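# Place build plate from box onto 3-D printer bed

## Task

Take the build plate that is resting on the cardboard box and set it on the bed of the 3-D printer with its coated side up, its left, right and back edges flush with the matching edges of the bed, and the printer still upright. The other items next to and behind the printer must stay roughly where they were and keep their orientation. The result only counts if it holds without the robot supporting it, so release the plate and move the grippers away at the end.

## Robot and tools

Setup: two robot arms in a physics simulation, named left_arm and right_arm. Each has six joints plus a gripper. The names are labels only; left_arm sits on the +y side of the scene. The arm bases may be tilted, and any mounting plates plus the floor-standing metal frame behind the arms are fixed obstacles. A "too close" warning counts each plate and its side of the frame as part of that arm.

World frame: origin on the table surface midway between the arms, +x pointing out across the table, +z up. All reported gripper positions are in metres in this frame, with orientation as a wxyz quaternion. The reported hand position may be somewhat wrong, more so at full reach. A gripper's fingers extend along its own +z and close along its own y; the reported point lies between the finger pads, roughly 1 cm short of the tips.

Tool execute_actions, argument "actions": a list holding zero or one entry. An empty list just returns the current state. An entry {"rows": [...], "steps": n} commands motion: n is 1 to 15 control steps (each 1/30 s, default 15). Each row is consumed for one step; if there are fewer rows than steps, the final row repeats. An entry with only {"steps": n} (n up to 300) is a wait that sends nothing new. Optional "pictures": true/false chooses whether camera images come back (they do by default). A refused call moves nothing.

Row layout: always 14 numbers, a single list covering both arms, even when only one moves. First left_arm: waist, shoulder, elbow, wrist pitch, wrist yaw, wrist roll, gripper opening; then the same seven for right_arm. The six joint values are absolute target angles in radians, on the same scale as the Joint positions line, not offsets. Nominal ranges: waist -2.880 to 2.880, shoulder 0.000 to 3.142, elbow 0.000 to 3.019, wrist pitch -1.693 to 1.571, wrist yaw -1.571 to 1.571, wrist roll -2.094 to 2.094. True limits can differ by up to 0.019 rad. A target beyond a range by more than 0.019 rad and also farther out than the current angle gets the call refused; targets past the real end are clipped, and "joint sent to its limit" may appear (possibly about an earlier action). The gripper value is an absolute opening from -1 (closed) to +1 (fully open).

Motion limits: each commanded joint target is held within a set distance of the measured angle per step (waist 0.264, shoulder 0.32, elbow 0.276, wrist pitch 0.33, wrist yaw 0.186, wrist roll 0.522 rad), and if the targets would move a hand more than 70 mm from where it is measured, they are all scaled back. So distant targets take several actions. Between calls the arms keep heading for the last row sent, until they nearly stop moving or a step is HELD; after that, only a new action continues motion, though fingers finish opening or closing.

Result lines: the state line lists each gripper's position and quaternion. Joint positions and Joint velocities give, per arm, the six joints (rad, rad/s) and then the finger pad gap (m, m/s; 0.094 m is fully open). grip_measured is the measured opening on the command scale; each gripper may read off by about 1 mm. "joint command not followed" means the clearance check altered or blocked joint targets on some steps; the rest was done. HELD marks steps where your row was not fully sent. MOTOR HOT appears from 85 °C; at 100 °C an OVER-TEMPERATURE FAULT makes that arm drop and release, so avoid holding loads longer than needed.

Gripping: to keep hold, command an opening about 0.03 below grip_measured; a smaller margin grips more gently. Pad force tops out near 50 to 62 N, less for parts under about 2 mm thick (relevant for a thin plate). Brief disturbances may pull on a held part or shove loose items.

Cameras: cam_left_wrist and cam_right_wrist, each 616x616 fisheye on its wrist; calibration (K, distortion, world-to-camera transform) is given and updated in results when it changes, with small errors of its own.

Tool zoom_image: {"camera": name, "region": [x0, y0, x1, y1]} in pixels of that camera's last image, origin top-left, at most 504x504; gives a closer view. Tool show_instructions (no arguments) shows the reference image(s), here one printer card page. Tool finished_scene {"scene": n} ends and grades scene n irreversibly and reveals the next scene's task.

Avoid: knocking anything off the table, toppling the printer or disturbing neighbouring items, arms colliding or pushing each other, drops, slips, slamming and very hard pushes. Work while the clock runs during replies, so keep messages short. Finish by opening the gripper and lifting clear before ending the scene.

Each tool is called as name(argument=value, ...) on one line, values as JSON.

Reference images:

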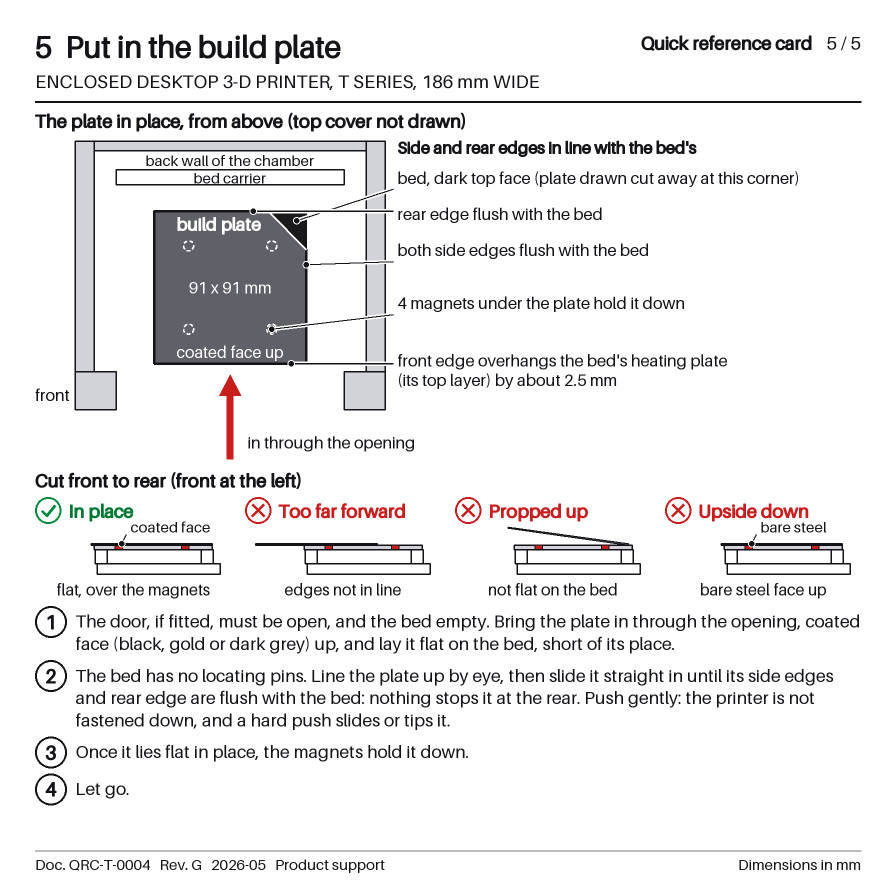

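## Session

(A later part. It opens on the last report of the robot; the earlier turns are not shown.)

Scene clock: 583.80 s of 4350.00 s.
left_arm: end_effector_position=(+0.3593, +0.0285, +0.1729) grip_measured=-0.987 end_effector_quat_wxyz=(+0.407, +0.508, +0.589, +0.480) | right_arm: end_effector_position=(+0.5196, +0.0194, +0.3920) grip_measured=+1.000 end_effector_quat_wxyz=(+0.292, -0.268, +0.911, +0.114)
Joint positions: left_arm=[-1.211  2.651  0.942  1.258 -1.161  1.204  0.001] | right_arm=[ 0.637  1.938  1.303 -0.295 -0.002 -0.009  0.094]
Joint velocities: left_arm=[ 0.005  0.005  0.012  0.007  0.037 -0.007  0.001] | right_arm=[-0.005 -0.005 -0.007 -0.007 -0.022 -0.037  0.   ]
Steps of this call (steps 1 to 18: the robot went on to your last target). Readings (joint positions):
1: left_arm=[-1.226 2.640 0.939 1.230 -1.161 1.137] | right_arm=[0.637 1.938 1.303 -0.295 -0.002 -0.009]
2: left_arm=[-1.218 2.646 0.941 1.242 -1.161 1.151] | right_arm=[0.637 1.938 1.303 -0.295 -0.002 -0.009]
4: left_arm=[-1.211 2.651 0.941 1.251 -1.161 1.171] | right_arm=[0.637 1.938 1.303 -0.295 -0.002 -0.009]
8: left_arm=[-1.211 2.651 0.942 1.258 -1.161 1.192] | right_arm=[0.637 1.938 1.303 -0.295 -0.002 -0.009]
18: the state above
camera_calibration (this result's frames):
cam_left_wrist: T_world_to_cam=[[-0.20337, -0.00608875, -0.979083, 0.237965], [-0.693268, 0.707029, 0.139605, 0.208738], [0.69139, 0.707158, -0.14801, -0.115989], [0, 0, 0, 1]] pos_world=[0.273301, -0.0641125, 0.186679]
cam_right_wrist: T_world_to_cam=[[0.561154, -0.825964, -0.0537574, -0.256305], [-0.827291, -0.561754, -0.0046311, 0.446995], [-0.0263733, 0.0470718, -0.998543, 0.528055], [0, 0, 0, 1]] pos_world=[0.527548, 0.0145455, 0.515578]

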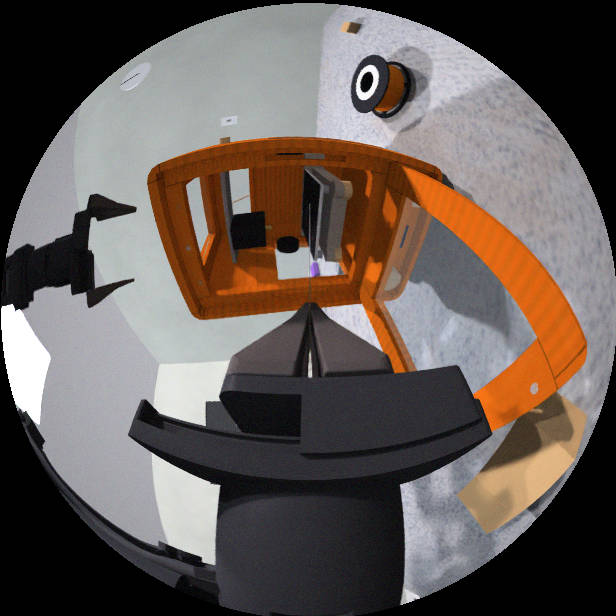

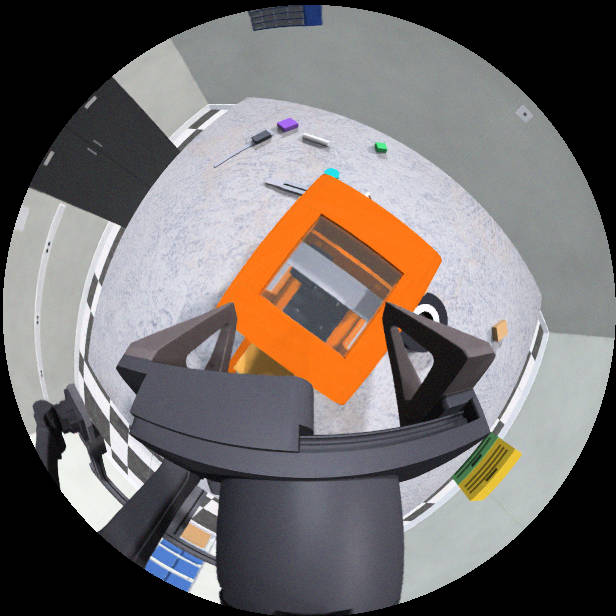

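execute_actions(actions=[{"rows": [[-1.2,2.658,0.96,1.275,-1.155,1.24,-1,0.64,1.946,1.31,-0.3,0,0,1],[-1.193,2.66,0.97,1.275,-1.15,1.255,-1,0.64,1.946,1.31,-0.3,0,0,1],[-1.184,2.662,0.979,1.275,-1.142,1.27,-1,0.64,1.946,1.31,-0.3,0,0,1],[-1.174,2.664,0.988,1.275,-1.133,1.285,-1,0.64,1.946,1.31,-0.3,0,0,1],[-1.164,2.666,0.997,1.275,-1.124,1.3,-1,0.64,1.946,1.31,-0.3,0,0,1],[-1.154,2.668,1.005,1.275,-1.114,1.312,-1,0.64,1.946,1.31,-0.3,0,0,1],[-1.144,2.67,1.013,1.275,-1.104,1.324,-1,0.64,1.946,1.31,-0.3,0,0,1],[-1.134,2.67,1.021,1.275,-1.094,1.335,-1,0.64,1.946,1.31,-0.3,0,0,1],[-1.124,2.67,1.029,1.275,-1.084,1.345,-1,0.64,1.946,1.31,-0.3,0,0,1],[-1.114,2.67,1.037,1.275,-1.074,1.355,-1,0.64,1.946,1.31,-0.3,0,0,1],[-1.104,2.67,1.045,1.275,-1.064,1.363,-1,0.64,1.946,1.31,-0.3,0,0,1],[-1.095,2.67,1.052,1.275,-1.055,1.37,-1,0.64,1.946,1.31,-0.3,0,0,1],[-1.088,2.67,1.058,1.275,-1.047,1.375,-1,0.64,1.946,1.31,-0.3,0,0,1],[-1.083,2.67,1.062,1.275,-1.041,1.375,-1,0.64,1.946,1.31,-0.3,0,0,1],[-1.08,2.67,1.064,1.275,-1.037,1.375,-1,0.64,1.946,1.31,-0.3,0,0,1]], "steps": 15}], pictures=false)

execute_actions(actions=[{"steps": 12}])

zoom_image(camera="cam_right_wrist", region=[220, 200, 420, 400])

Scene clock: 658.90 s of 4350.00 s.
left_arm: end_effector_position=(+0.4246, +0.0186, +0.1742) grip_measured=-0.987 end_effector_quat_wxyz=(+0.406, +0.516, +0.580, +0.482) | right_arm: end_effector_position=(+0.5196, +0.0194, +0.3920) grip_measured=+1.000 end_effector_quat_wxyz=(+0.292, -0.268, +0.911, +0.114)
Joint positions: left_arm=[-1.095  2.655  1.05   1.258 -1.045  1.338  0.001] | right_arm=[ 0.637  1.938  1.303 -0.295 -0.002 -0.009  0.094]
Joint velocities: left_arm=[ 0.249 -0.015  0.129 -0.002  0.095  0.095 -0.   ] | right_arm=[ 0.005 -0.015  0.002  0.002 -0.037 -0.037  0.   ]
Steps of this call (steps 1 to 15: the robot went on to your last target; steps 16 to 90: nothing new was sent; then 71.60 s passed at rest; steps 91 to 105: all 15 steps of this action). Readings (joint positions):
91: left_arm=[-1.211 2.651 0.943 1.258 -1.160 1.209] | right_arm=[0.637 1.938 1.303 -0.295 -0.002 -0.009]
92: left_arm=[-1.211 2.651 0.945 1.258 -1.157 1.215] | right_arm=[0.637 1.938 1.303 -0.295 -0.002 -0.009]
94: left_arm=[-1.207 2.652 0.957 1.258 -1.144 1.232] | right_arm=[0.637 1.938 1.303 -0.295 -0.002 -0.009]
98: left_arm=[-1.177 2.655 0.997 1.258 -1.104 1.275] | right_arm=[0.637 1.938 1.303 -0.295 -0.002 -0.009]
105: the state above

Scene clock: 659.30 s of 4350.00 s.
left_arm: end_effector_position=(+0.4315, +0.0229, +0.1741) grip_measured=-0.987 end_effector_quat_wxyz=(+0.400, +0.517, +0.579, +0.488) | right_arm: end_effector_position=(+0.5196, +0.0194, +0.3920) grip_measured=+1.000 end_effector_quat_wxyz=(+0.292, -0.268, +0.911, +0.114)
Joint positions: left_arm=[-1.079  2.656  1.056  1.258 -1.04   1.36   0.001] | right_arm=[ 0.637  1.938  1.303 -0.295 -0.002 -0.009  0.094]
Joint velocities: left_arm=[ 0.005  0.005  0.002 -0.002 -0.007 -0.037  0.001] | right_arm=[-0.015 -0.005  0.002 -0.002 -0.022  0.051  0.   ]
Steps of this call (steps 1 to 12: the robot went on to your last target). Readings (joint positions):
1: left_arm=[-1.087 2.655 1.054 1.258 -1.043 1.342] | right_arm=[0.637 1.938 1.303 -0.295 -0.002 -0.009]
2: left_arm=[-1.082 2.655 1.056 1.258 -1.042 1.346] | right_arm=[0.637 1.938 1.303 -0.295 -0.002 -0.009]
4: left_arm=[-1.079 2.655 1.056 1.258 -1.041 1.352] | right_arm=[0.637 1.938 1.303 -0.295 -0.002 -0.009]
8: left_arm=[-1.079 2.656 1.056 1.258 -1.040 1.357] | right_arm=[0.637 1.938 1.303 -0.295 -0.002 -0.009]
12: the state above
camera_calibration (this result's frames):
cam_left_wrist: T_world_to_cam=[[-0.204149, 0.0285737, -0.978523, 0.253259], [-0.688145, 0.706748, 0.164205, 0.256072], [0.696261, 0.706888, -0.124619, -0.167987], [0, 0, 0, 1]] pos_world=[0.34488, -0.0694664, 0.184837]
cam_right_wrist: T_world_to_cam=[[0.561154, -0.825964, -0.0537574, -0.256305], [-0.827291, -0.561754, -0.0046311, 0.446995], [-0.0263733, 0.0470718, -0.998543, 0.528055], [0, 0, 0, 1]] pos_world=[0.527548, 0.0145455, 0.515578]

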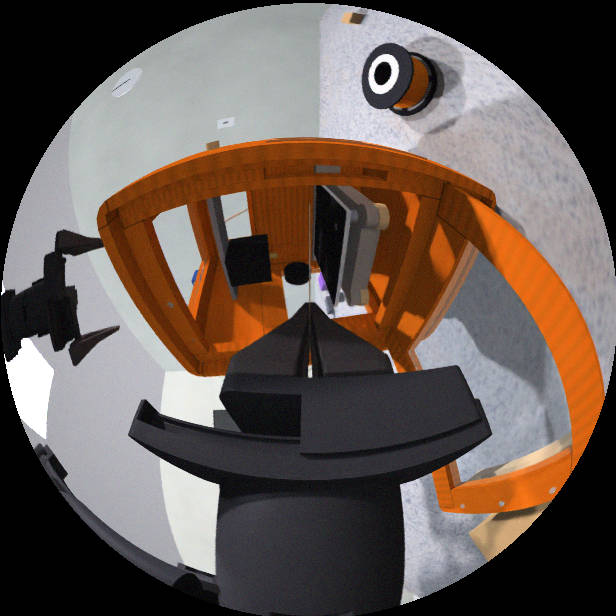

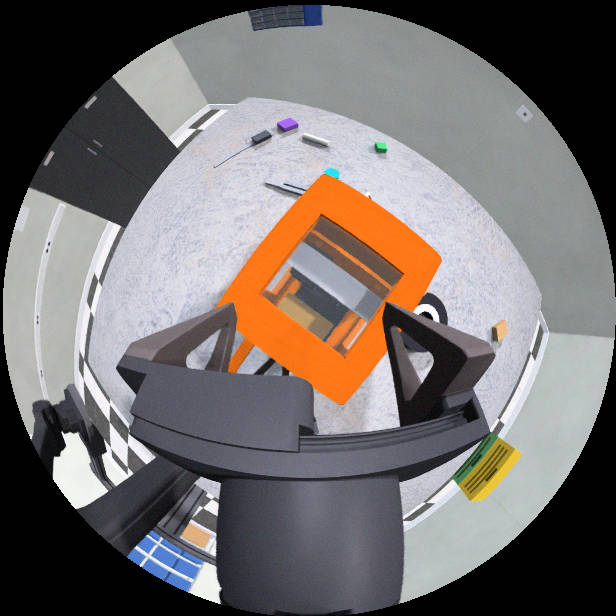

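Region (220, 200, 420, 400) of cam_right_wrist's 616x616 image, scaled by 2.520, with more detail than that image has.

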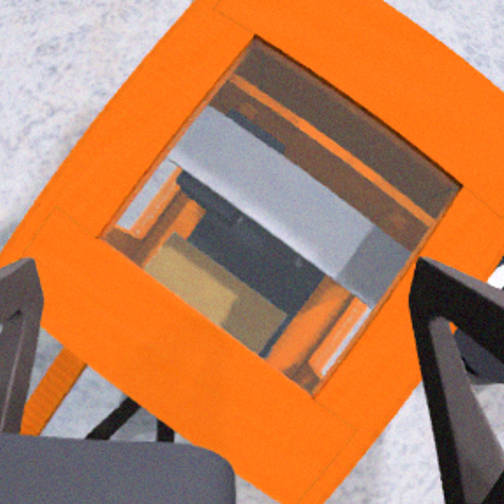

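zoom_image(camera="cam_right_wrist", region=[265, 265, 365, 365])

Region (265, 265, 365, 365) of cam_right_wrist's 616x616 image, scaled by 5.040, with more detail than that image has.

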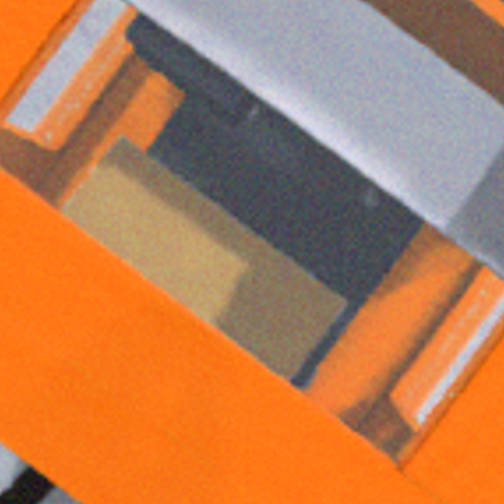

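execute_actions(actions=[{"rows": [[-1.07,2.673,1.072,1.25,-1.035,1.378,-1,0.64,1.946,1.31,-0.3,0,0,1],[-1.066,2.676,1.08,1.246,-1.032,1.381,-1,0.64,1.946,1.31,-0.3,0,0,1],[-1.062,2.679,1.088,1.242,-1.028,1.384,-1,0.64,1.946,1.31,-0.3,0,0,1],[-1.058,2.682,1.097,1.238,-1.024,1.387,-1,0.64,1.946,1.31,-0.3,0,0,1],[-1.054,2.685,1.106,1.234,-1.02,1.39,-1,0.64,1.946,1.31,-0.3,0,0,1],[-1.049,2.688,1.115,1.23,-1.015,1.393,-1,0.64,1.946,1.31,-0.3,0,0,1],[-1.044,2.691,1.124,1.226,-1.01,1.396,-1,0.64,1.946,1.31,-0.3,0,0,1],[-1.039,2.694,1.133,1.222,-1.005,1.399,-1,0.64,1.946,1.31,-0.3,0,0,1],[-1.035,2.696,1.142,1.218,-1.0,1.402,-1,0.64,1.946,1.31,-0.3,0,0,1],[-1.031,2.698,1.15,1.215,-0.996,1.403,-1,0.64,1.946,1.31,-0.3,0,0,1],[-1.028,2.7,1.156,1.213,-0.992,1.403,-1,0.64,1.946,1.31,-0.3,0,0,1],[-1.026,2.7,1.159,1.212,-0.99,1.403,-1,0.64,1.946,1.31,-0.3,0,0,1]], "steps": 15}], pictures=false)

execute_actions(actions=[{"steps": 8}])

zoom_image(camera="cam_right_wrist", region=[265, 265, 365, 365])

Scene clock: 692.40 s of 4350.00 s.
left_arm: end_effector_position=(+0.4640, +0.0137, +0.1635) grip_measured=-0.987 end_effector_quat_wxyz=(+0.400, +0.519, +0.578, +0.486) | right_arm: end_effector_position=(+0.5196, +0.0194, +0.3920) grip_measured=+1.000 end_effector_quat_wxyz=(+0.292, -0.268, +0.911, +0.114)
Joint positions: left_arm=[-1.035  2.686  1.147  1.219 -0.994  1.386  0.001] | right_arm=[ 0.637  1.938  1.303 -0.295 -0.002 -0.009  0.094]
Joint velocities: left_arm=[ 0.063  0.005  0.027 -0.007 -0.022  0.007  0.001] | right_arm=[ 0.005 -0.015  0.002 -0.012 -0.022  0.037  0.   ]
Steps of this call (steps 1 to 30: the robot went on to your last target; steps 31 to 90: nothing new was sent; then 29.60 s passed at rest; steps 91 to 105: all 15 steps of this action). Readings (joint positions):
91: left_arm=[-1.079 2.656 1.056 1.258 -1.040 1.361] | right_arm=[0.637 1.938 1.303 -0.295 -0.002 -0.009]
92: left_arm=[-1.079 2.656 1.058 1.258 -1.038 1.362] | right_arm=[0.637 1.938 1.303 -0.295 -0.002 -0.009]
94: left_arm=[-1.078 2.660 1.066 1.252 -1.032 1.365] | right_arm=[0.637 1.938 1.303 -0.295 -0.002 -0.009]
98: left_arm=[-1.068 2.675 1.103 1.237 -1.012 1.374] | right_arm=[0.637 1.938 1.303 -0.295 -0.002 -0.009]
105: the state above

Scene clock: 692.67 s of 4350.00 s.
left_arm: end_effector_position=(+0.4651, +0.0147, +0.1635) grip_measured=-0.987 end_effector_quat_wxyz=(+0.399, +0.519, +0.578, +0.487) | right_arm: end_effector_position=(+0.5196, +0.0194, +0.3920) grip_measured=+1.000 end_effector_quat_wxyz=(+0.292, -0.268, +0.911, +0.114)
Joint positions: left_arm=[-1.032  2.686  1.148  1.219 -0.993  1.388  0.001] | right_arm=[ 0.637  1.938  1.303 -0.295 -0.002 -0.009  0.094]
Joint velocities: left_arm=[ 0.005 -0.005 -0.007 -0.007 -0.037  0.007  0.   ] | right_arm=[-0.015 -0.015  0.007  0.012 -0.007 -0.037  0.   ]
Steps of this call (steps 1 to 8: the robot went on to your last target). Readings (joint positions):
1: left_arm=[-1.033 2.686 1.148 1.219 -0.994 1.386] | right_arm=[0.637 1.938 1.303 -0.295 -0.002 -0.009]
2: left_arm=[-1.032 2.686 1.148 1.219 -0.994 1.387] | right_arm=[0.637 1.938 1.303 -0.295 -0.002 -0.009]
4: left_arm=[-1.032 2.686 1.148 1.219 -0.993 1.387] | right_arm=[0.637 1.938 1.303 -0.295 -0.002 -0.009]
8: the state above
camera_calibration (this result's frames):
cam_left_wrist: T_world_to_cam=[[-0.206038, 0.0301499, -0.978079, 0.250784], [-0.685794, 0.70854, 0.166308, 0.285284], [0.698022, 0.705026, -0.125309, -0.18758], [0, 0, 0, 1]] pos_world=[0.378252, -0.0774472, 0.174336]
cam_right_wrist: T_world_to_cam=[[0.561154, -0.825964, -0.0537574, -0.256305], [-0.827291, -0.561754, -0.0046311, 0.446995], [-0.0263733, 0.0470718, -0.998543, 0.528055], [0, 0, 0, 1]] pos_world=[0.527548, 0.0145455, 0.515578]

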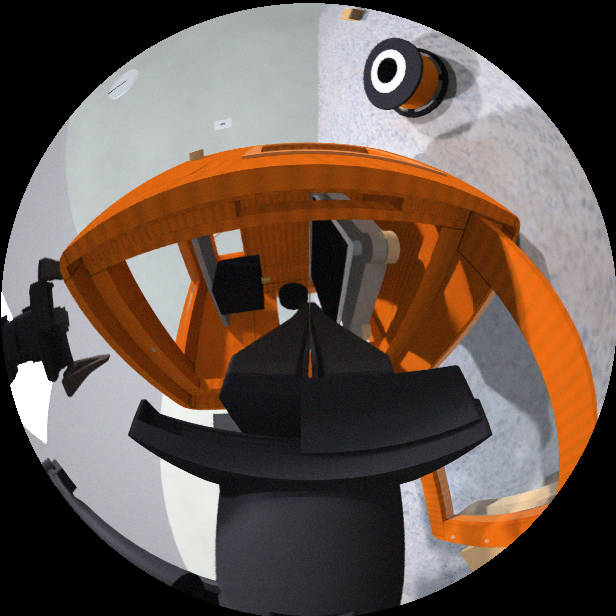

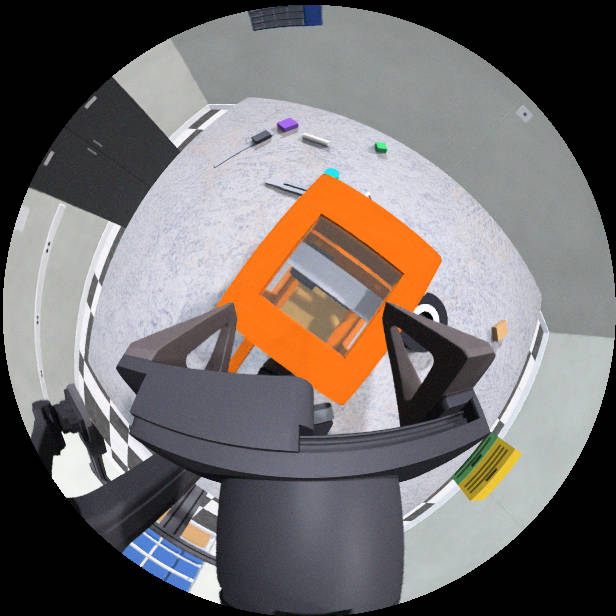

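Region (265, 265, 365, 365) of cam_right_wrist's 616x616 image, scaled by 5.040, with more detail than that image has.

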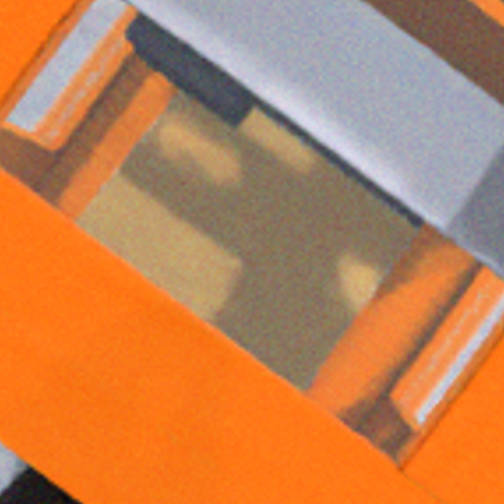

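execute_actions(actions=[{"rows": [[-1.026,2.703,1.162,1.212,-0.99,1.403,-1,0.64,1.946,1.31,-0.3,0,0,1],[-1.026,2.706,1.165,1.212,-0.99,1.403,-1,0.64,1.946,1.31,-0.3,0,0,1],[-1.026,2.709,1.168,1.212,-0.99,1.403,-1,0.64,1.946,1.31,-0.3,0,0,1],[-1.026,2.711,1.171,1.212,-0.99,1.403,-1,0.64,1.946,1.31,-0.3,0,0,1]], "steps": 12}])

zoom_image(camera="cam_right_wrist", region=[265, 265, 365, 365])

zoom_image(camera="cam_left_wrist", region=[250, 190, 410, 350])

Scene clock: 713.43 s of 4350.00 s.
left_arm: end_effector_position=(+0.4647, +0.0147, +0.1588) grip_measured=-0.987 end_effector_quat_wxyz=(+0.398, +0.520, +0.578, +0.487) | right_arm: end_effector_position=(+0.5196, +0.0194, +0.3920) grip_measured=+1.000 end_effector_quat_wxyz=(+0.292, -0.268, +0.911, +0.114)
Joint positions: left_arm=[-1.032  2.697  1.156  1.219 -0.993  1.389  0.001] | right_arm=[ 0.637  1.938  1.303 -0.295 -0.002 -0.009  0.094]
Joint velocities: left_arm=[-0.005 -0.015 -0.022 -0.022 -0.007  0.007  0.   ] | right_arm=[ 0.005  0.015  0.012  0.002  0.007 -0.037  0.   ]
Steps of this call (steps 1 to 15: the robot went on to your last target; steps 16 to 90: nothing new was sent; then 17.37 s passed at rest; steps 91 to 102: all 12 steps of this action). Readings (joint positions):
91: left_arm=[-1.032 2.686 1.148 1.219 -0.993 1.389] | right_arm=[0.637 1.938 1.303 -0.295 -0.002 -0.009]
92: left_arm=[-1.032 2.687 1.148 1.219 -0.993 1.389] | right_arm=[0.637 1.938 1.303 -0.295 -0.002 -0.009]
94: left_arm=[-1.032 2.689 1.150 1.219 -0.993 1.389] | right_arm=[0.637 1.938 1.303 -0.295 -0.002 -0.009]
98: left_arm=[-1.032 2.695 1.156 1.219 -0.993 1.389] | right_arm=[0.637 1.938 1.303 -0.295 -0.002 -0.009]
102: the state above
camera_calibration (this result's frames):
cam_left_wrist: T_world_to_cam=[[-0.208388, 0.0338511, -0.97746, 0.247064], [-0.68509, 0.708205, 0.170583, 0.284782], [0.698016, 0.705195, -0.12439, -0.188087], [0, 0, 0, 1]] pos_world=[0.377874, -0.0774087, 0.16952]
cam_right_wrist: T_world_to_cam=[[0.561154, -0.825964, -0.0537574, -0.256305], [-0.827291, -0.561754, -0.0046311, 0.446995], [-0.0263733, 0.0470718, -0.998543, 0.528055], [0, 0, 0, 1]] pos_world=[0.527548, 0.0145455, 0.515578]

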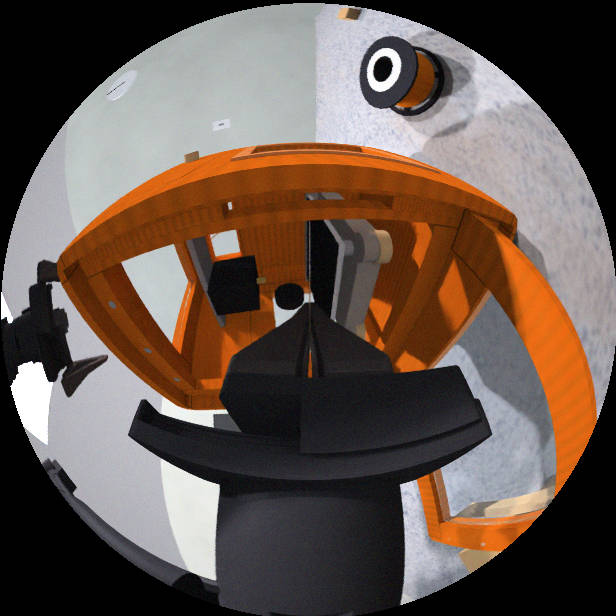

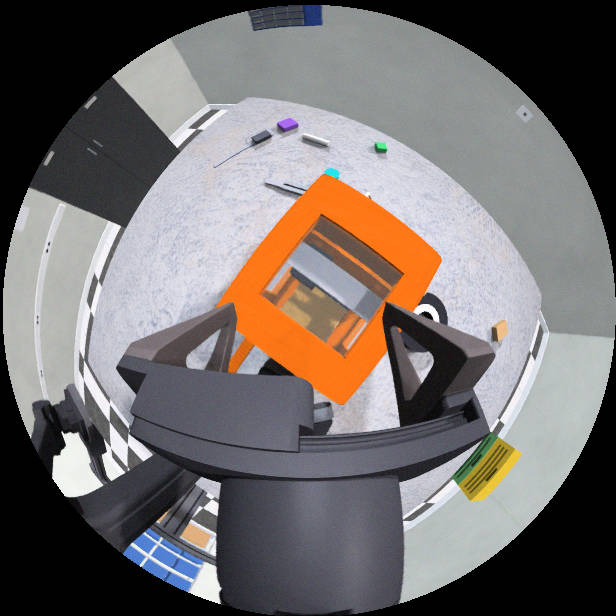

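Region (265, 265, 365, 365) of cam_right_wrist's 616x616 image, scaled by 5.040, with more detail than that image has.

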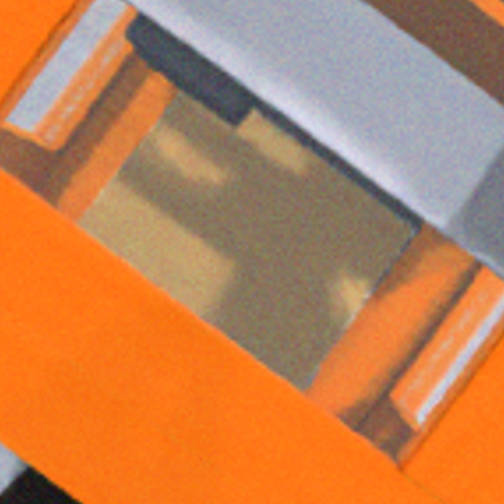

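Region (250, 190, 410, 350) of cam_left_wrist's 616x616 image, scaled by 3.150, with more detail than that image has.

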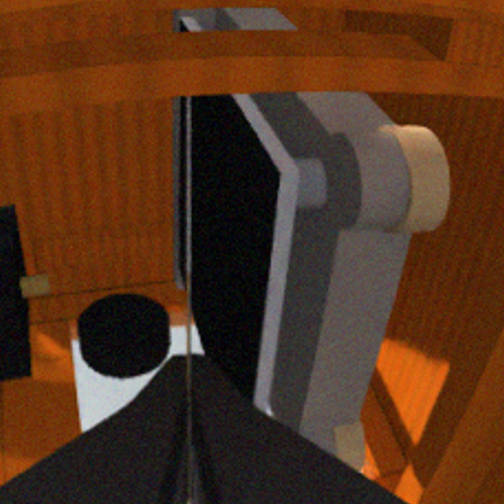

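execute_actions(actions=[{"rows": [[-1.026,2.711,1.175,1.212,-0.99,1.403,-1,0.64,1.946,1.31,-0.3,0,0,1],[-1.026,2.712,1.178,1.212,-0.99,1.403,-1,0.64,1.946,1.31,-0.3,0,0,1],[-1.026,2.714,1.181,1.212,-0.99,1.403,-1,0.64,1.946,1.31,-0.3,0,0,1],[-1.026,2.716,1.181,1.212,-0.99,1.403,-1,0.64,1.946,1.31,-0.3,0,0,1]], "steps": 12}])

zoom_image(camera="cam_right_wrist", region=[265, 265, 365, 365])

Scene clock: 728.40 s of 4350.00 s.
left_arm: end_effector_position=(+0.4671, +0.0121, +0.1592) grip_measured=-0.987 end_effector_quat_wxyz=(+0.401, +0.518, +0.578, +0.487) | right_arm: end_effector_position=(+0.5196, +0.0194, +0.3920) grip_measured=+1.000 end_effector_quat_wxyz=(+0.292, -0.268, +0.911, +0.114)
Joint positions: left_arm=[-1.032  2.7    1.166  1.219 -0.993  1.389  0.001] | right_arm=[ 0.637  1.938  1.303 -0.295 -0.002 -0.009  0.094]
Joint velocities: left_arm=[-0.005 -0.015 -0.002  0.007 -0.051  0.022 -0.001] | right_arm=[-0.015 -0.005  0.002 -0.017  0.007  0.007  0.   ]
Steps of this call (steps 1 to 15: the robot went on to your last target; steps 16 to 90: nothing new was sent; then 11.57 s passed at rest; steps 91 to 102: all 12 steps of this action). Readings (joint positions):
91: left_arm=[-1.032 2.697 1.156 1.219 -0.993 1.389] | right_arm=[0.637 1.938 1.303 -0.295 -0.002 -0.009]
92: left_arm=[-1.032 2.697 1.157 1.219 -0.993 1.389] | right_arm=[0.637 1.938 1.303 -0.295 -0.002 -0.009]
94: left_arm=[-1.032 2.698 1.161 1.219 -0.993 1.389] | right_arm=[0.637 1.938 1.303 -0.295 -0.002 -0.009]
98: left_arm=[-1.032 2.700 1.166 1.219 -0.993 1.389] | right_arm=[0.637 1.938 1.303 -0.295 -0.002 -0.009]
102: the state above
camera_calibration (this result's frames):
cam_left_wrist: T_world_to_cam=[[-0.203518, 0.0281385, -0.978667, 0.246003], [-0.686209, 0.708888, 0.163082, 0.289948], [0.698354, 0.70476, -0.124963, -0.187852], [0, 0, 0, 1]] pos_world=[0.380217, -0.0800722, 0.169995]
cam_right_wrist: T_world_to_cam=[[0.561154, -0.825964, -0.0537574, -0.256305], [-0.827291, -0.561754, -0.0046311, 0.446995], [-0.0263733, 0.0470718, -0.998543, 0.528055], [0, 0, 0, 1]] pos_world=[0.527548, 0.0145455, 0.515578]

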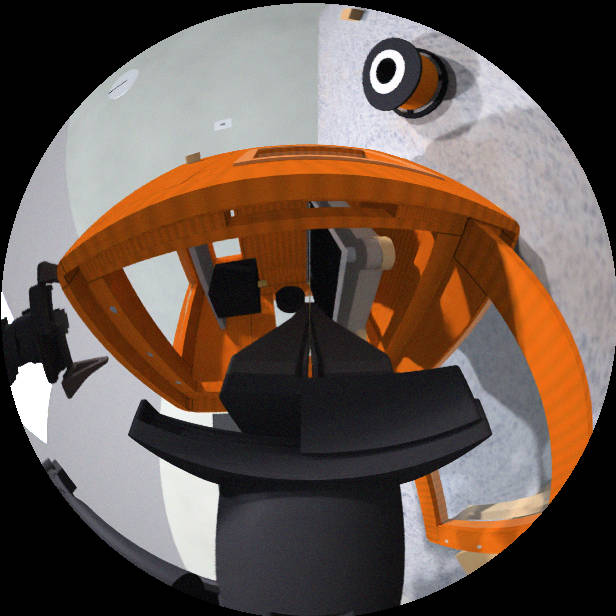

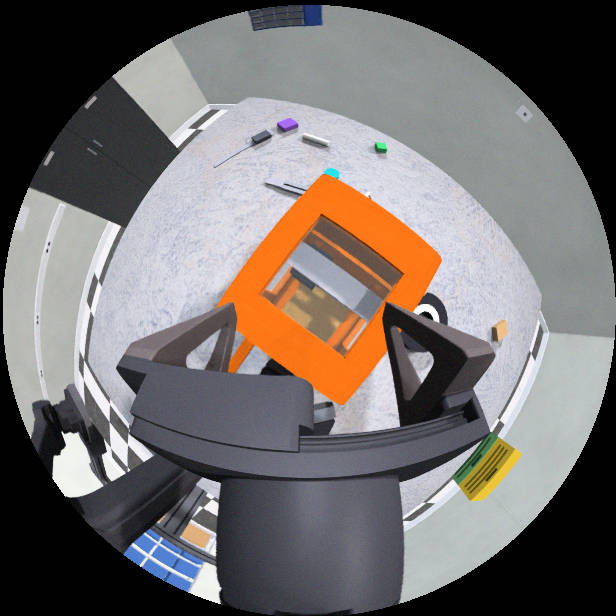

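Region (265, 265, 365, 365) of cam_right_wrist's 616x616 image, scaled by 5.040, with more detail than that image has.

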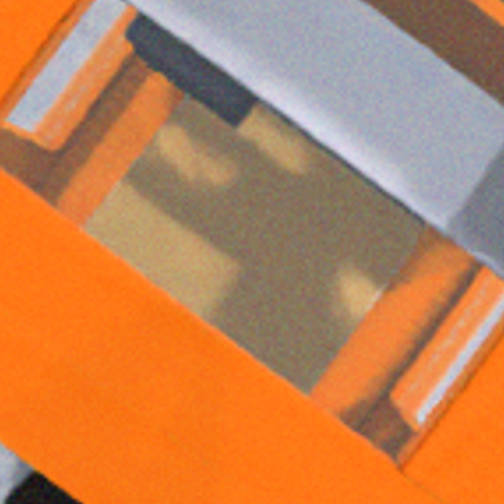

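execute_actions(actions=[{"rows": [[-1.026,2.719,1.182,1.212,-0.99,1.403,-1,0.64,1.946,1.31,-0.3,0,0,1],[-1.026,2.721,1.184,1.212,-0.99,1.403,-1,0.64,1.946,1.31,-0.3,0,0,1],[-1.026,2.722,1.185,1.212,-0.99,1.403,-1,0.64,1.946,1.31,-0.3,0,0,1],[-1.026,2.722,1.185,1.212,-0.99,1.403,-1,0.64,1.946,1.31,-0.3,0,0,1],[-1.026,2.722,1.185,1.212,-0.99,1.403,-1,0.64,1.946,1.31,-0.3,0,0,1],[-1.026,2.722,1.185,1.212,-0.99,1.403,-1,0.64,1.946,1.31,-0.3,0,0,1],[-1.026,2.722,1.185,1.212,-0.99,1.403,-0.98,0.64,1.946,1.31,-0.3,0,0,1],[-1.026,2.722,1.185,1.212,-0.99,1.403,-0.96,0.64,1.946,1.31,-0.3,0,0,1],[-1.026,2.722,1.185,1.212,-0.99,1.403,-0.94,0.64,1.946,1.31,-0.3,0,0,1],[-1.026,2.722,1.185,1.212,-0.99,1.403,-0.92,0.64,1.946,1.31,-0.3,0,0,1],[-1.026,2.722,1.185,1.212,-0.99,1.403,-0.89,0.64,1.946,1.31,-0.3,0,0,1],[-1.026,2.722,1.185,1.212,-0.99,1.403,-0.86,0.64,1.946,1.31,-0.3,0,0,1],[-1.026,2.722,1.185,1.212,-0.99,1.403,-0.83,0.64,1.946,1.31,-0.3,0,0,1],[-1.026,2.722,1.185,1.212,-0.99,1.403,-0.8,0.64,1.946,1.31,-0.3,0,0,1],[-1.026,2.722,1.185,1.212,-0.99,1.403,-0.77,0.64,1.946,1.31,-0.3,0,0,1]], "steps": 15}], pictures=false)

execute_actions(actions=[{"rows": [[-1.026,2.722,1.185,1.212,-0.99,1.403,-0.74,0.64,1.946,1.31,-0.3,0,0,1],[-1.026,2.722,1.185,1.212,-0.99,1.403,-0.71,0.64,1.946,1.31,-0.3,0,0,1],[-1.026,2.722,1.185,1.212,-0.99,1.403,-0.68,0.64,1.946,1.31,-0.3,0,0,1],[-1.026,2.722,1.185,1.212,-0.99,1.403,-0.65,0.64,1.946,1.31,-0.3,0,0,1],[-1.026,2.722,1.185,1.212,-0.99,1.403,-0.62,0.64,1.946,1.31,-0.3,0,0,1],[-1.026,2.722,1.185,1.212,-0.99,1.403,-0.59,0.64,1.946,1.31,-0.3,0,0,1],[-1.026,2.722,1.185,1.212,-0.99,1.403,-0.56,0.64,1.946,1.31,-0.3,0,0,1],[-1.026,2.722,1.185,1.212,-0.99,1.403,-0.53,0.64,1.946,1.31,-0.3,0,0,1],[-1.026,2.722,1.185,1.212,-0.99,1.403,-0.5,0.64,1.946,1.31,-0.3,0,0,1],[-1.026,2.722,1.185,1.212,-0.99,1.403,-0.46,0.64,1.946,1.31,-0.3,0,0,1],[-1.026,2.722,1.185,1.212,-0.99,1.403,-0.42,0.64,1.946,1.31,-0.3,0,0,1],[-1.026,2.722,1.185,1.212,-0.99,1.403,-0.38,0.64,1.946,1.31,-0.3,0,0,1],[-1.026,2.722,1.185,1.212,-0.99,1.403,-0.34,0.64,1.946,1.31,-0.3,0,0,1],[-1.026,2.722,1.185,1.212,-0.99,1.403,-0.3,0.64,1.946,1.31,-0.3,0,0,1],[-1.026,2.722,1.185,1.212,-0.99,1.403,-0.26,0.64,1.946,1.31,-0.3,0,0,1]], "steps": 15}])

Scene clock: 756.87 s of 4350.00 s.
left_arm: end_effector_position=(+0.4670, +0.0120, +0.1573) grip_measured=-0.785 end_effector_quat_wxyz=(+0.400, +0.518, +0.578, +0.487) | right_arm: end_effector_position=(+0.5196, +0.0194, +0.3920) grip_measured=+1.000 end_effector_quat_wxyz=(+0.292, -0.268, +0.911, +0.114)
Joint positions: left_arm=[-1.032  2.705  1.169  1.219 -0.993  1.39   0.01 ] | right_arm=[ 0.637  1.938  1.303 -0.295 -0.002 -0.009  0.094]
Joint velocities: left_arm=[-0.005 -0.005  0.007 -0.002 -0.022 -0.066  0.026] | right_arm=[-0.015 -0.015 -0.002 -0.012  0.037 -0.022  0.   ]
Steps of this call (steps 1 to 15: the robot went on to your last target; steps 16 to 90: nothing new was sent; then 24.97 s passed at rest; steps 91 to 105: all 15 steps of this action). Readings (joint positions):
91: left_arm=[-1.032 2.700 1.166 1.219 -0.993 1.389] | right_arm=[0.637 1.938 1.303 -0.295 -0.002 -0.009]
92: left_arm=[-1.032 2.701 1.166 1.219 -0.993 1.389] | right_arm=[0.637 1.938 1.303 -0.295 -0.002 -0.009]
94: left_arm=[-1.032 2.703 1.168 1.219 -0.993 1.389] | right_arm=[0.637 1.938 1.303 -0.295 -0.002 -0.009]
98: left_arm=[-1.032 2.705 1.169 1.219 -0.993 1.390] | right_arm=[0.637 1.938 1.303 -0.295 -0.002 -0.009]
105: the state above

Scene clock: 757.37 s of 4350.00 s.
left_arm: end_effector_position=(+0.4669, +0.0121, +0.1571) grip_measured=-0.279 end_effector_quat_wxyz=(+0.400, +0.518, +0.578, +0.487) | right_arm: end_effector_position=(+0.5196, +0.0194, +0.3920) grip_measured=+1.000 end_effector_quat_wxyz=(+0.292, -0.268, +0.911, +0.114)
Joint positions: left_arm=[-1.032  2.705  1.169  1.219 -0.993  1.39   0.034] | right_arm=[ 0.637  1.938  1.303 -0.295 -0.002 -0.009  0.094]
Joint velocities: left_arm=[-0.005  0.005 -0.002 -0.027  0.007 -0.037  0.036] | right_arm=[ 0.005 -0.015  0.002  0.007  0.007 -0.081  0.   ]
Steps of this call (steps 1 to 15: all 15 steps of this action). Readings (joint positions):
1: left_arm=[-1.032 2.705 1.169 1.219 -0.993 1.390] | right_arm=[0.637 1.938 1.303 -0.295 -0.002 -0.009]
2: left_arm=[-1.032 2.705 1.169 1.219 -0.993 1.390] | right_arm=[0.637 1.938 1.303 -0.295 -0.002 -0.009]
4: left_arm=[-1.032 2.705 1.169 1.219 -0.993 1.390] | right_arm=[0.637 1.938 1.303 -0.295 -0.002 -0.009]
8: left_arm=[-1.032 2.705 1.169 1.219 -0.993 1.390] | right_arm=[0.637 1.938 1.303 -0.295 -0.002 -0.009]
15: the state above
camera_calibration (this result's frames):
cam_left_wrist: T_world_to_cam=[[-0.204599, 0.0300355, -0.978385, 0.244343], [-0.685858, 0.70874, 0.165184, 0.289661], [0.698382, 0.70483, -0.124407, -0.188116], [0, 0, 0, 1]] pos_world=[0.380035, -0.080044, 0.167811]
cam_right_wrist: T_world_to_cam=[[0.561154, -0.825964, -0.0537574, -0.256305], [-0.827291, -0.561754, -0.0046311, 0.446995], [-0.0263733, 0.0470718, -0.998543, 0.528055], [0, 0, 0, 1]] pos_world=[0.527548, 0.0145455, 0.515578]

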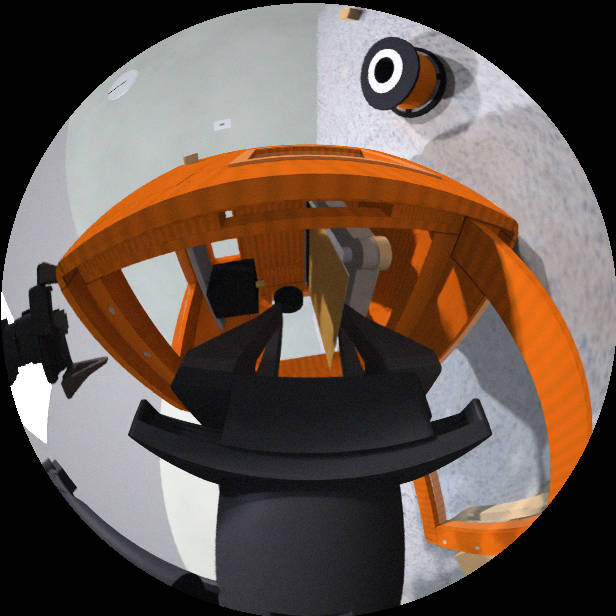

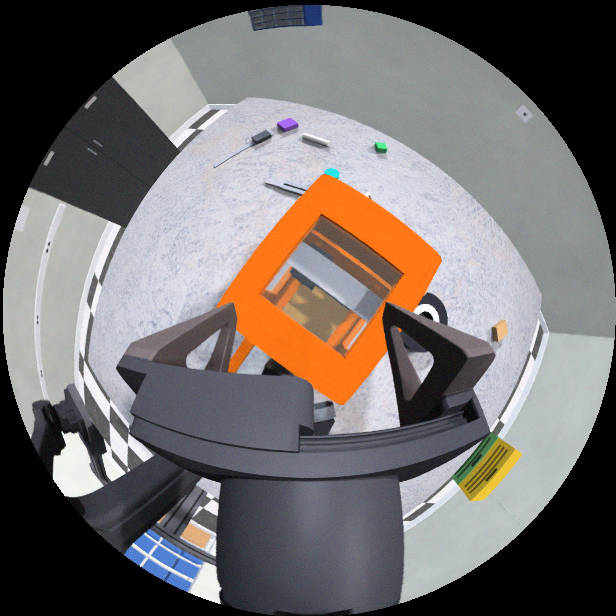

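execute_actions(actions=[{"rows": [[-1.03,2.722,1.185,1.212,-0.99,1.403,-0.22,0.64,1.946,1.31,-0.3,0,0,1],[-1.035,2.722,1.175,1.225,-0.993,1.39,-0.18,0.64,1.946,1.31,-0.3,0,0,1],[-1.04,2.722,1.165,1.235,-0.995,1.38,-0.15,0.64,1.946,1.31,-0.3,0,0,1],[-1.046,2.722,1.157,1.24,-0.998,1.375,-0.15,0.64,1.946,1.31,-0.3,0,0,1],[-1.052,2.723,1.149,1.246,-1.003,1.37,-0.15,0.64,1.946,1.31,-0.3,0,0,1],[-1.058,2.724,1.141,1.252,-1.008,1.365,-0.15,0.64,1.946,1.31,-0.3,0,0,1],[-1.064,2.725,1.133,1.258,-1.013,1.36,-0.15,0.64,1.946,1.31,-0.3,0,0,1],[-1.07,2.725,1.125,1.264,-1.018,1.355,-0.15,0.64,1.946,1.31,-0.3,0,0,1],[-1.076,2.725,1.117,1.27,-1.024,1.35,-0.15,0.64,1.946,1.31,-0.3,0,0,1],[-1.082,2.725,1.109,1.276,-1.03,1.35,-0.15,0.64,1.946,1.31,-0.3,0,0,1],[-1.088,2.725,1.101,1.282,-1.036,1.35,-0.15,0.64,1.946,1.31,-0.3,0,0,1],[-1.094,2.725,1.094,1.288,-1.042,1.35,-0.15,0.64,1.946,1.31,-0.3,0,0,1],[-1.1,2.725,1.088,1.29,-1.048,1.35,-0.15,0.64,1.946,1.31,-0.3,0,0,1]], "steps": 15}])

zoom_image(camera="cam_right_wrist", region=[265, 265, 365, 365])

Scene clock: 790.37 s of 4350.00 s.
left_arm: end_effector_position=(+0.4277, +0.0210, +0.1542) grip_measured=-0.152 end_effector_quat_wxyz=(+0.397, +0.522, +0.575, +0.490) | right_arm: end_effector_position=(+0.5196, +0.0194, +0.3920) grip_measured=+1.000 end_effector_quat_wxyz=(+0.292, -0.268, +0.911, +0.114)
Joint positions: left_arm=[-1.085  2.709  1.091  1.272 -1.044  1.368  0.04 ] | right_arm=[ 0.637  1.938  1.303 -0.295 -0.002 -0.009  0.094]
Joint velocities: left_arm=[-0.2    0.024 -0.115  0.042 -0.037 -0.066 -0.001] | right_arm=[ 0.005  0.005  0.007 -0.007 -0.022 -0.022  0.   ]
Steps of this call (steps 1 to 15: the robot went on to your last target; steps 16 to 90: nothing new was sent; then 29.50 s passed at rest; steps 91 to 105: all 15 steps of this action). Readings (joint positions):
91: left_arm=[-1.032 2.705 1.169 1.219 -0.993 1.390] | right_arm=[0.637 1.938 1.303 -0.295 -0.002 -0.009]
92: left_arm=[-1.032 2.705 1.169 1.219 -0.993 1.390] | right_arm=[0.637 1.938 1.303 -0.295 -0.002 -0.009]
94: left_arm=[-1.032 2.705 1.169 1.221 -0.993 1.390] | right_arm=[0.637 1.938 1.303 -0.295 -0.002 -0.009]
98: left_arm=[-1.039 2.705 1.146 1.239 -1.010 1.381] | right_arm=[0.637 1.938 1.303 -0.295 -0.002 -0.009]
105: the state above
camera_calibration (this result's frames):
cam_left_wrist: T_world_to_cam=[[-0.207322, 0.041921, -0.977374, 0.23393], [-0.68392, 0.708147, 0.175447, 0.2545], [0.699479, 0.70482, -0.118144, -0.168806], [0, 0, 0, 1]] pos_world=[0.340633, -0.0710518, 0.164042]
cam_right_wrist: T_world_to_cam=[[0.561154, -0.825964, -0.0537574, -0.256305], [-0.827291, -0.561754, -0.0046311, 0.446995], [-0.0263733, 0.0470718, -0.998543, 0.528055], [0, 0, 0, 1]] pos_world=[0.527548, 0.0145455, 0.515578]

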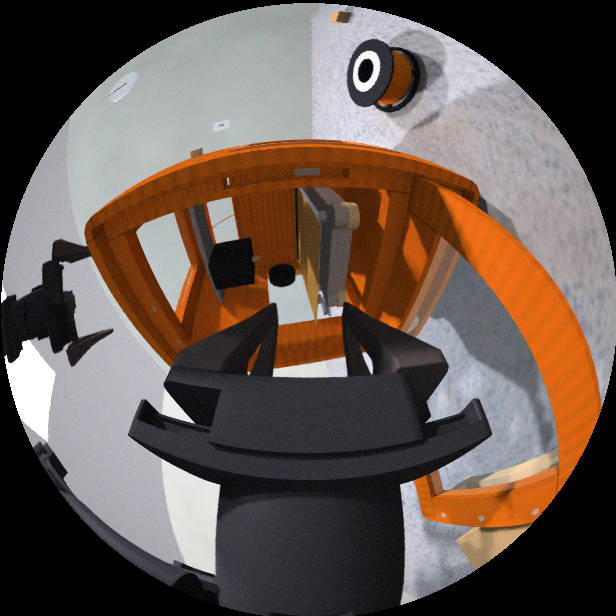

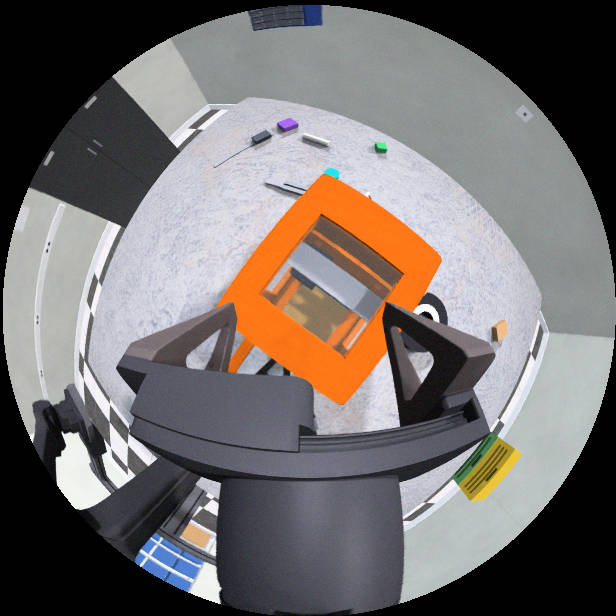

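Region (265, 265, 365, 365) of cam_right_wrist's 616x616 image, scaled by 5.040, with more detail than that image has.

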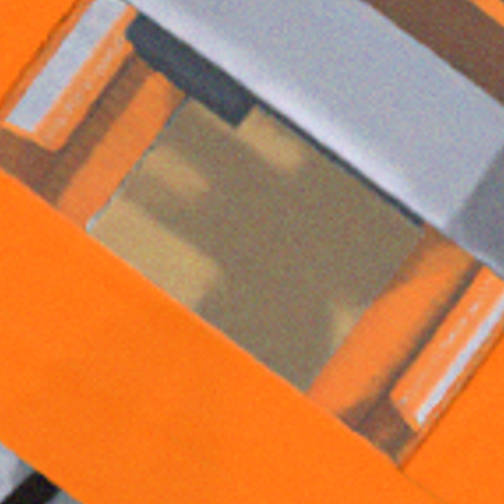

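execute_actions(actions=[{"rows": [[-1.08,2.725,1.085,1.3,-1.03,1.25,-0.15,0.64,1.946,1.31,-0.3,0,0,1],[-1.076,2.725,1.083,1.31,-1.015,1.13,-0.15,0.64,1.946,1.31,-0.3,0,0,1],[-1.072,2.727,1.081,1.32,-1.0,1.0,-0.15,0.64,1.946,1.31,-0.3,0,0,1],[-1.068,2.73,1.079,1.33,-0.985,0.87,-0.15,0.64,1.946,1.31,-0.3,0,0,1],[-1.064,2.734,1.077,1.34,-0.97,0.74,-0.15,0.64,1.946,1.31,-0.3,0,0,1],[-1.06,2.738,1.075,1.35,-0.955,0.61,-0.15,0.64,1.946,1.31,-0.3,0,0,1],[-1.056,2.742,1.074,1.36,-0.94,0.48,-0.1,0.64,1.946,1.31,-0.3,0,0,1],[-1.052,2.746,1.073,1.37,-0.925,0.35,-0.05,0.64,1.946,1.31,-0.3,0,0,1],[-1.048,2.75,1.072,1.38,-0.91,0.22,0,0.64,1.946,1.31,-0.3,0,0,1],[-1.044,2.754,1.071,1.39,-0.895,0.1,0.05,0.64,1.946,1.31,-0.3,0,0,1],[-1.04,2.758,1.07,1.4,-0.88,0,0.1,0.64,1.946,1.31,-0.3,0,0,1],[-1.036,2.762,1.07,1.41,-0.865,-0.08,0.1,0.64,1.946,1.31,-0.3,0,0,1],[-1.032,2.766,1.07,1.42,-0.85,-0.13,0.1,0.64,1.946,1.31,-0.3,0,0,1],[-1.029,2.769,1.07,1.428,-0.837,-0.155,0.1,0.64,1.946,1.31,-0.3,0,0,1],[-1.026,2.772,1.07,1.433,-0.827,-0.162,0.1,0.64,1.946,1.31,-0.3,0,0,1]], "steps": 15}], pictures=false)

execute_actions(actions=[{"steps": 22}])

Scene clock: 817.07 s of 4350.00 s.
left_arm: end_effector_position=(+0.4339, +0.0157, +0.1456) grip_measured=+0.098 end_effector_quat_wxyz=(+0.623, +0.128, +0.766, +0.093) | right_arm: end_effector_position=(+0.5196, +0.0194, +0.3920) grip_measured=+1.000 end_effector_quat_wxyz=(+0.292, -0.268, +0.911, +0.114)
Joint positions: left_arm=[-1.043  2.748  1.075  1.403 -0.84   0.158  0.052] | right_arm=[ 0.637  1.938  1.303 -0.295 -0.002 -0.009  0.094]
Joint velocities: left_arm=[ 0.122  0.151 -0.012  0.222  0.227 -2.029 -0.001] | right_arm=[-0.024 -0.015  0.022  0.002 -0.095 -0.022  0.   ]
Steps of this call (steps 1 to 30: the robot went on to your last target; steps 31 to 90: nothing new was sent; then 23.20 s passed at rest; steps 91 to 105: all 15 steps of this action). Readings (joint positions):
91: left_arm=[-1.098 2.713 1.088 1.276 -1.040 1.348] | right_arm=[0.637 1.938 1.303 -0.295 -0.002 -0.009]
92: left_arm=[-1.098 2.713 1.088 1.280 -1.028 1.312] | right_arm=[0.637 1.938 1.303 -0.295 -0.002 -0.009]
94: left_arm=[-1.093 2.713 1.086 1.296 -1.000 1.188] | right_arm=[0.637 1.938 1.303 -0.295 -0.002 -0.009]
98: left_arm=[-1.077 2.717 1.081 1.336 -0.941 0.819] | right_arm=[0.637 1.938 1.303 -0.295 -0.002 -0.009]
105: the state above

Scene clock: 817.80 s of 4350.00 s.
left_arm: end_effector_position=(+0.4326, +0.0219, +0.1398) grip_measured=+0.098 end_effector_quat_wxyz=(+0.629, +0.011, +0.778, -0.003) | right_arm: end_effector_position=(+0.5196, +0.0194, +0.3920) grip_measured=+1.000 end_effector_quat_wxyz=(+0.292, -0.268, +0.911, +0.114)
Joint positions: left_arm=[-1.035  2.762  1.072  1.417 -0.831 -0.146  0.052] | right_arm=[ 0.637  1.938  1.303 -0.295 -0.002 -0.009  0.094]
Joint velocities: left_arm=[-0.015 -0.005 -0.002 -0.012  0.007 -0.007 -0.   ] | right_arm=[-0.015  0.005 -0.007  0.002 -0.022  0.022  0.   ]
Steps of this call (steps 1 to 22: the robot went on to your last target). Readings (joint positions):
1: left_arm=[-1.040 2.752 1.074 1.409 -0.835 0.096] | right_arm=[0.637 1.938 1.303 -0.295 -0.002 -0.009]
2: left_arm=[-1.038 2.756 1.074 1.412 -0.833 0.047] | right_arm=[0.637 1.938 1.303 -0.295 -0.002 -0.009]
4: left_arm=[-1.035 2.761 1.072 1.414 -0.832 -0.024] | right_arm=[0.637 1.938 1.303 -0.295 -0.002 -0.009]
8: left_arm=[-1.035 2.762 1.072 1.416 -0.831 -0.098] | right_arm=[0.637 1.938 1.303 -0.295 -0.002 -0.009]
22: the state above
camera_calibration (this result's frames):
cam_left_wrist: T_world_to_cam=[[-0.0168015, -0.999492, -0.0270655, 0.0284538], [-0.74742, 0.0305353, -0.66365, 0.419365], [0.66414, 0.00907896, -0.747553, -0.0560989], [0, 0, 0, 1]] pos_world=[0.351177, 0.0161433, 0.237145]
cam_right_wrist: T_world_to_cam=[[0.561154, -0.825964, -0.0537574, -0.256305], [-0.827291, -0.561754, -0.0046311, 0.446995], [-0.0263733, 0.0470718, -0.998543, 0.528055], [0, 0, 0, 1]] pos_world=[0.527548, 0.0145455, 0.515578]

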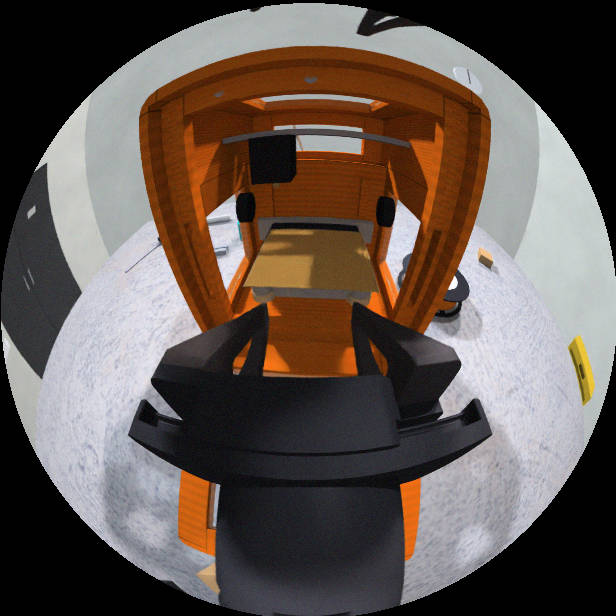

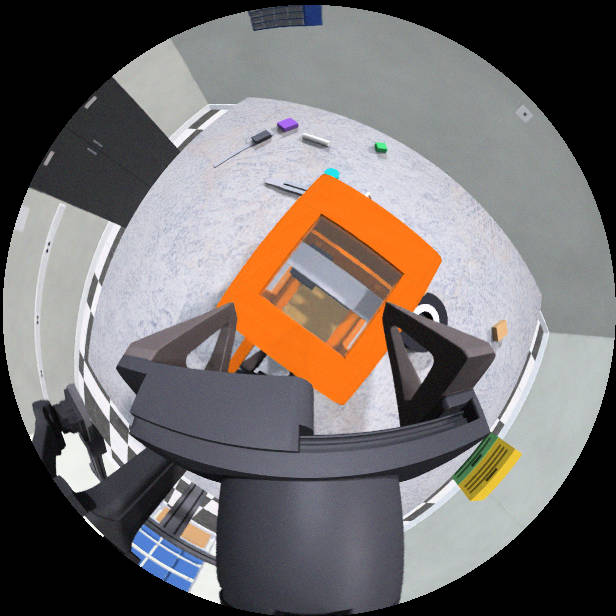

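zoom_image(camera="cam_left_wrist", region=[230, 200, 398, 340])

Region (230, 200, 398, 340) of cam_left_wrist's 616x616 image, scaled by 3.000, with more detail than that image has.

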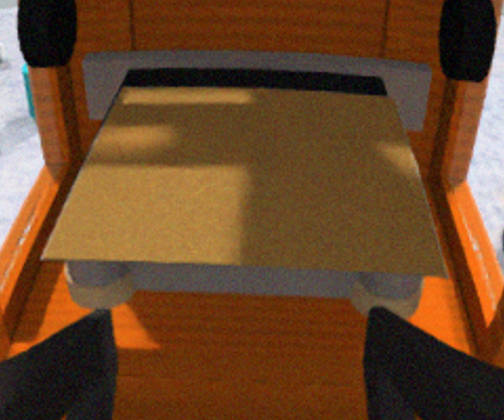

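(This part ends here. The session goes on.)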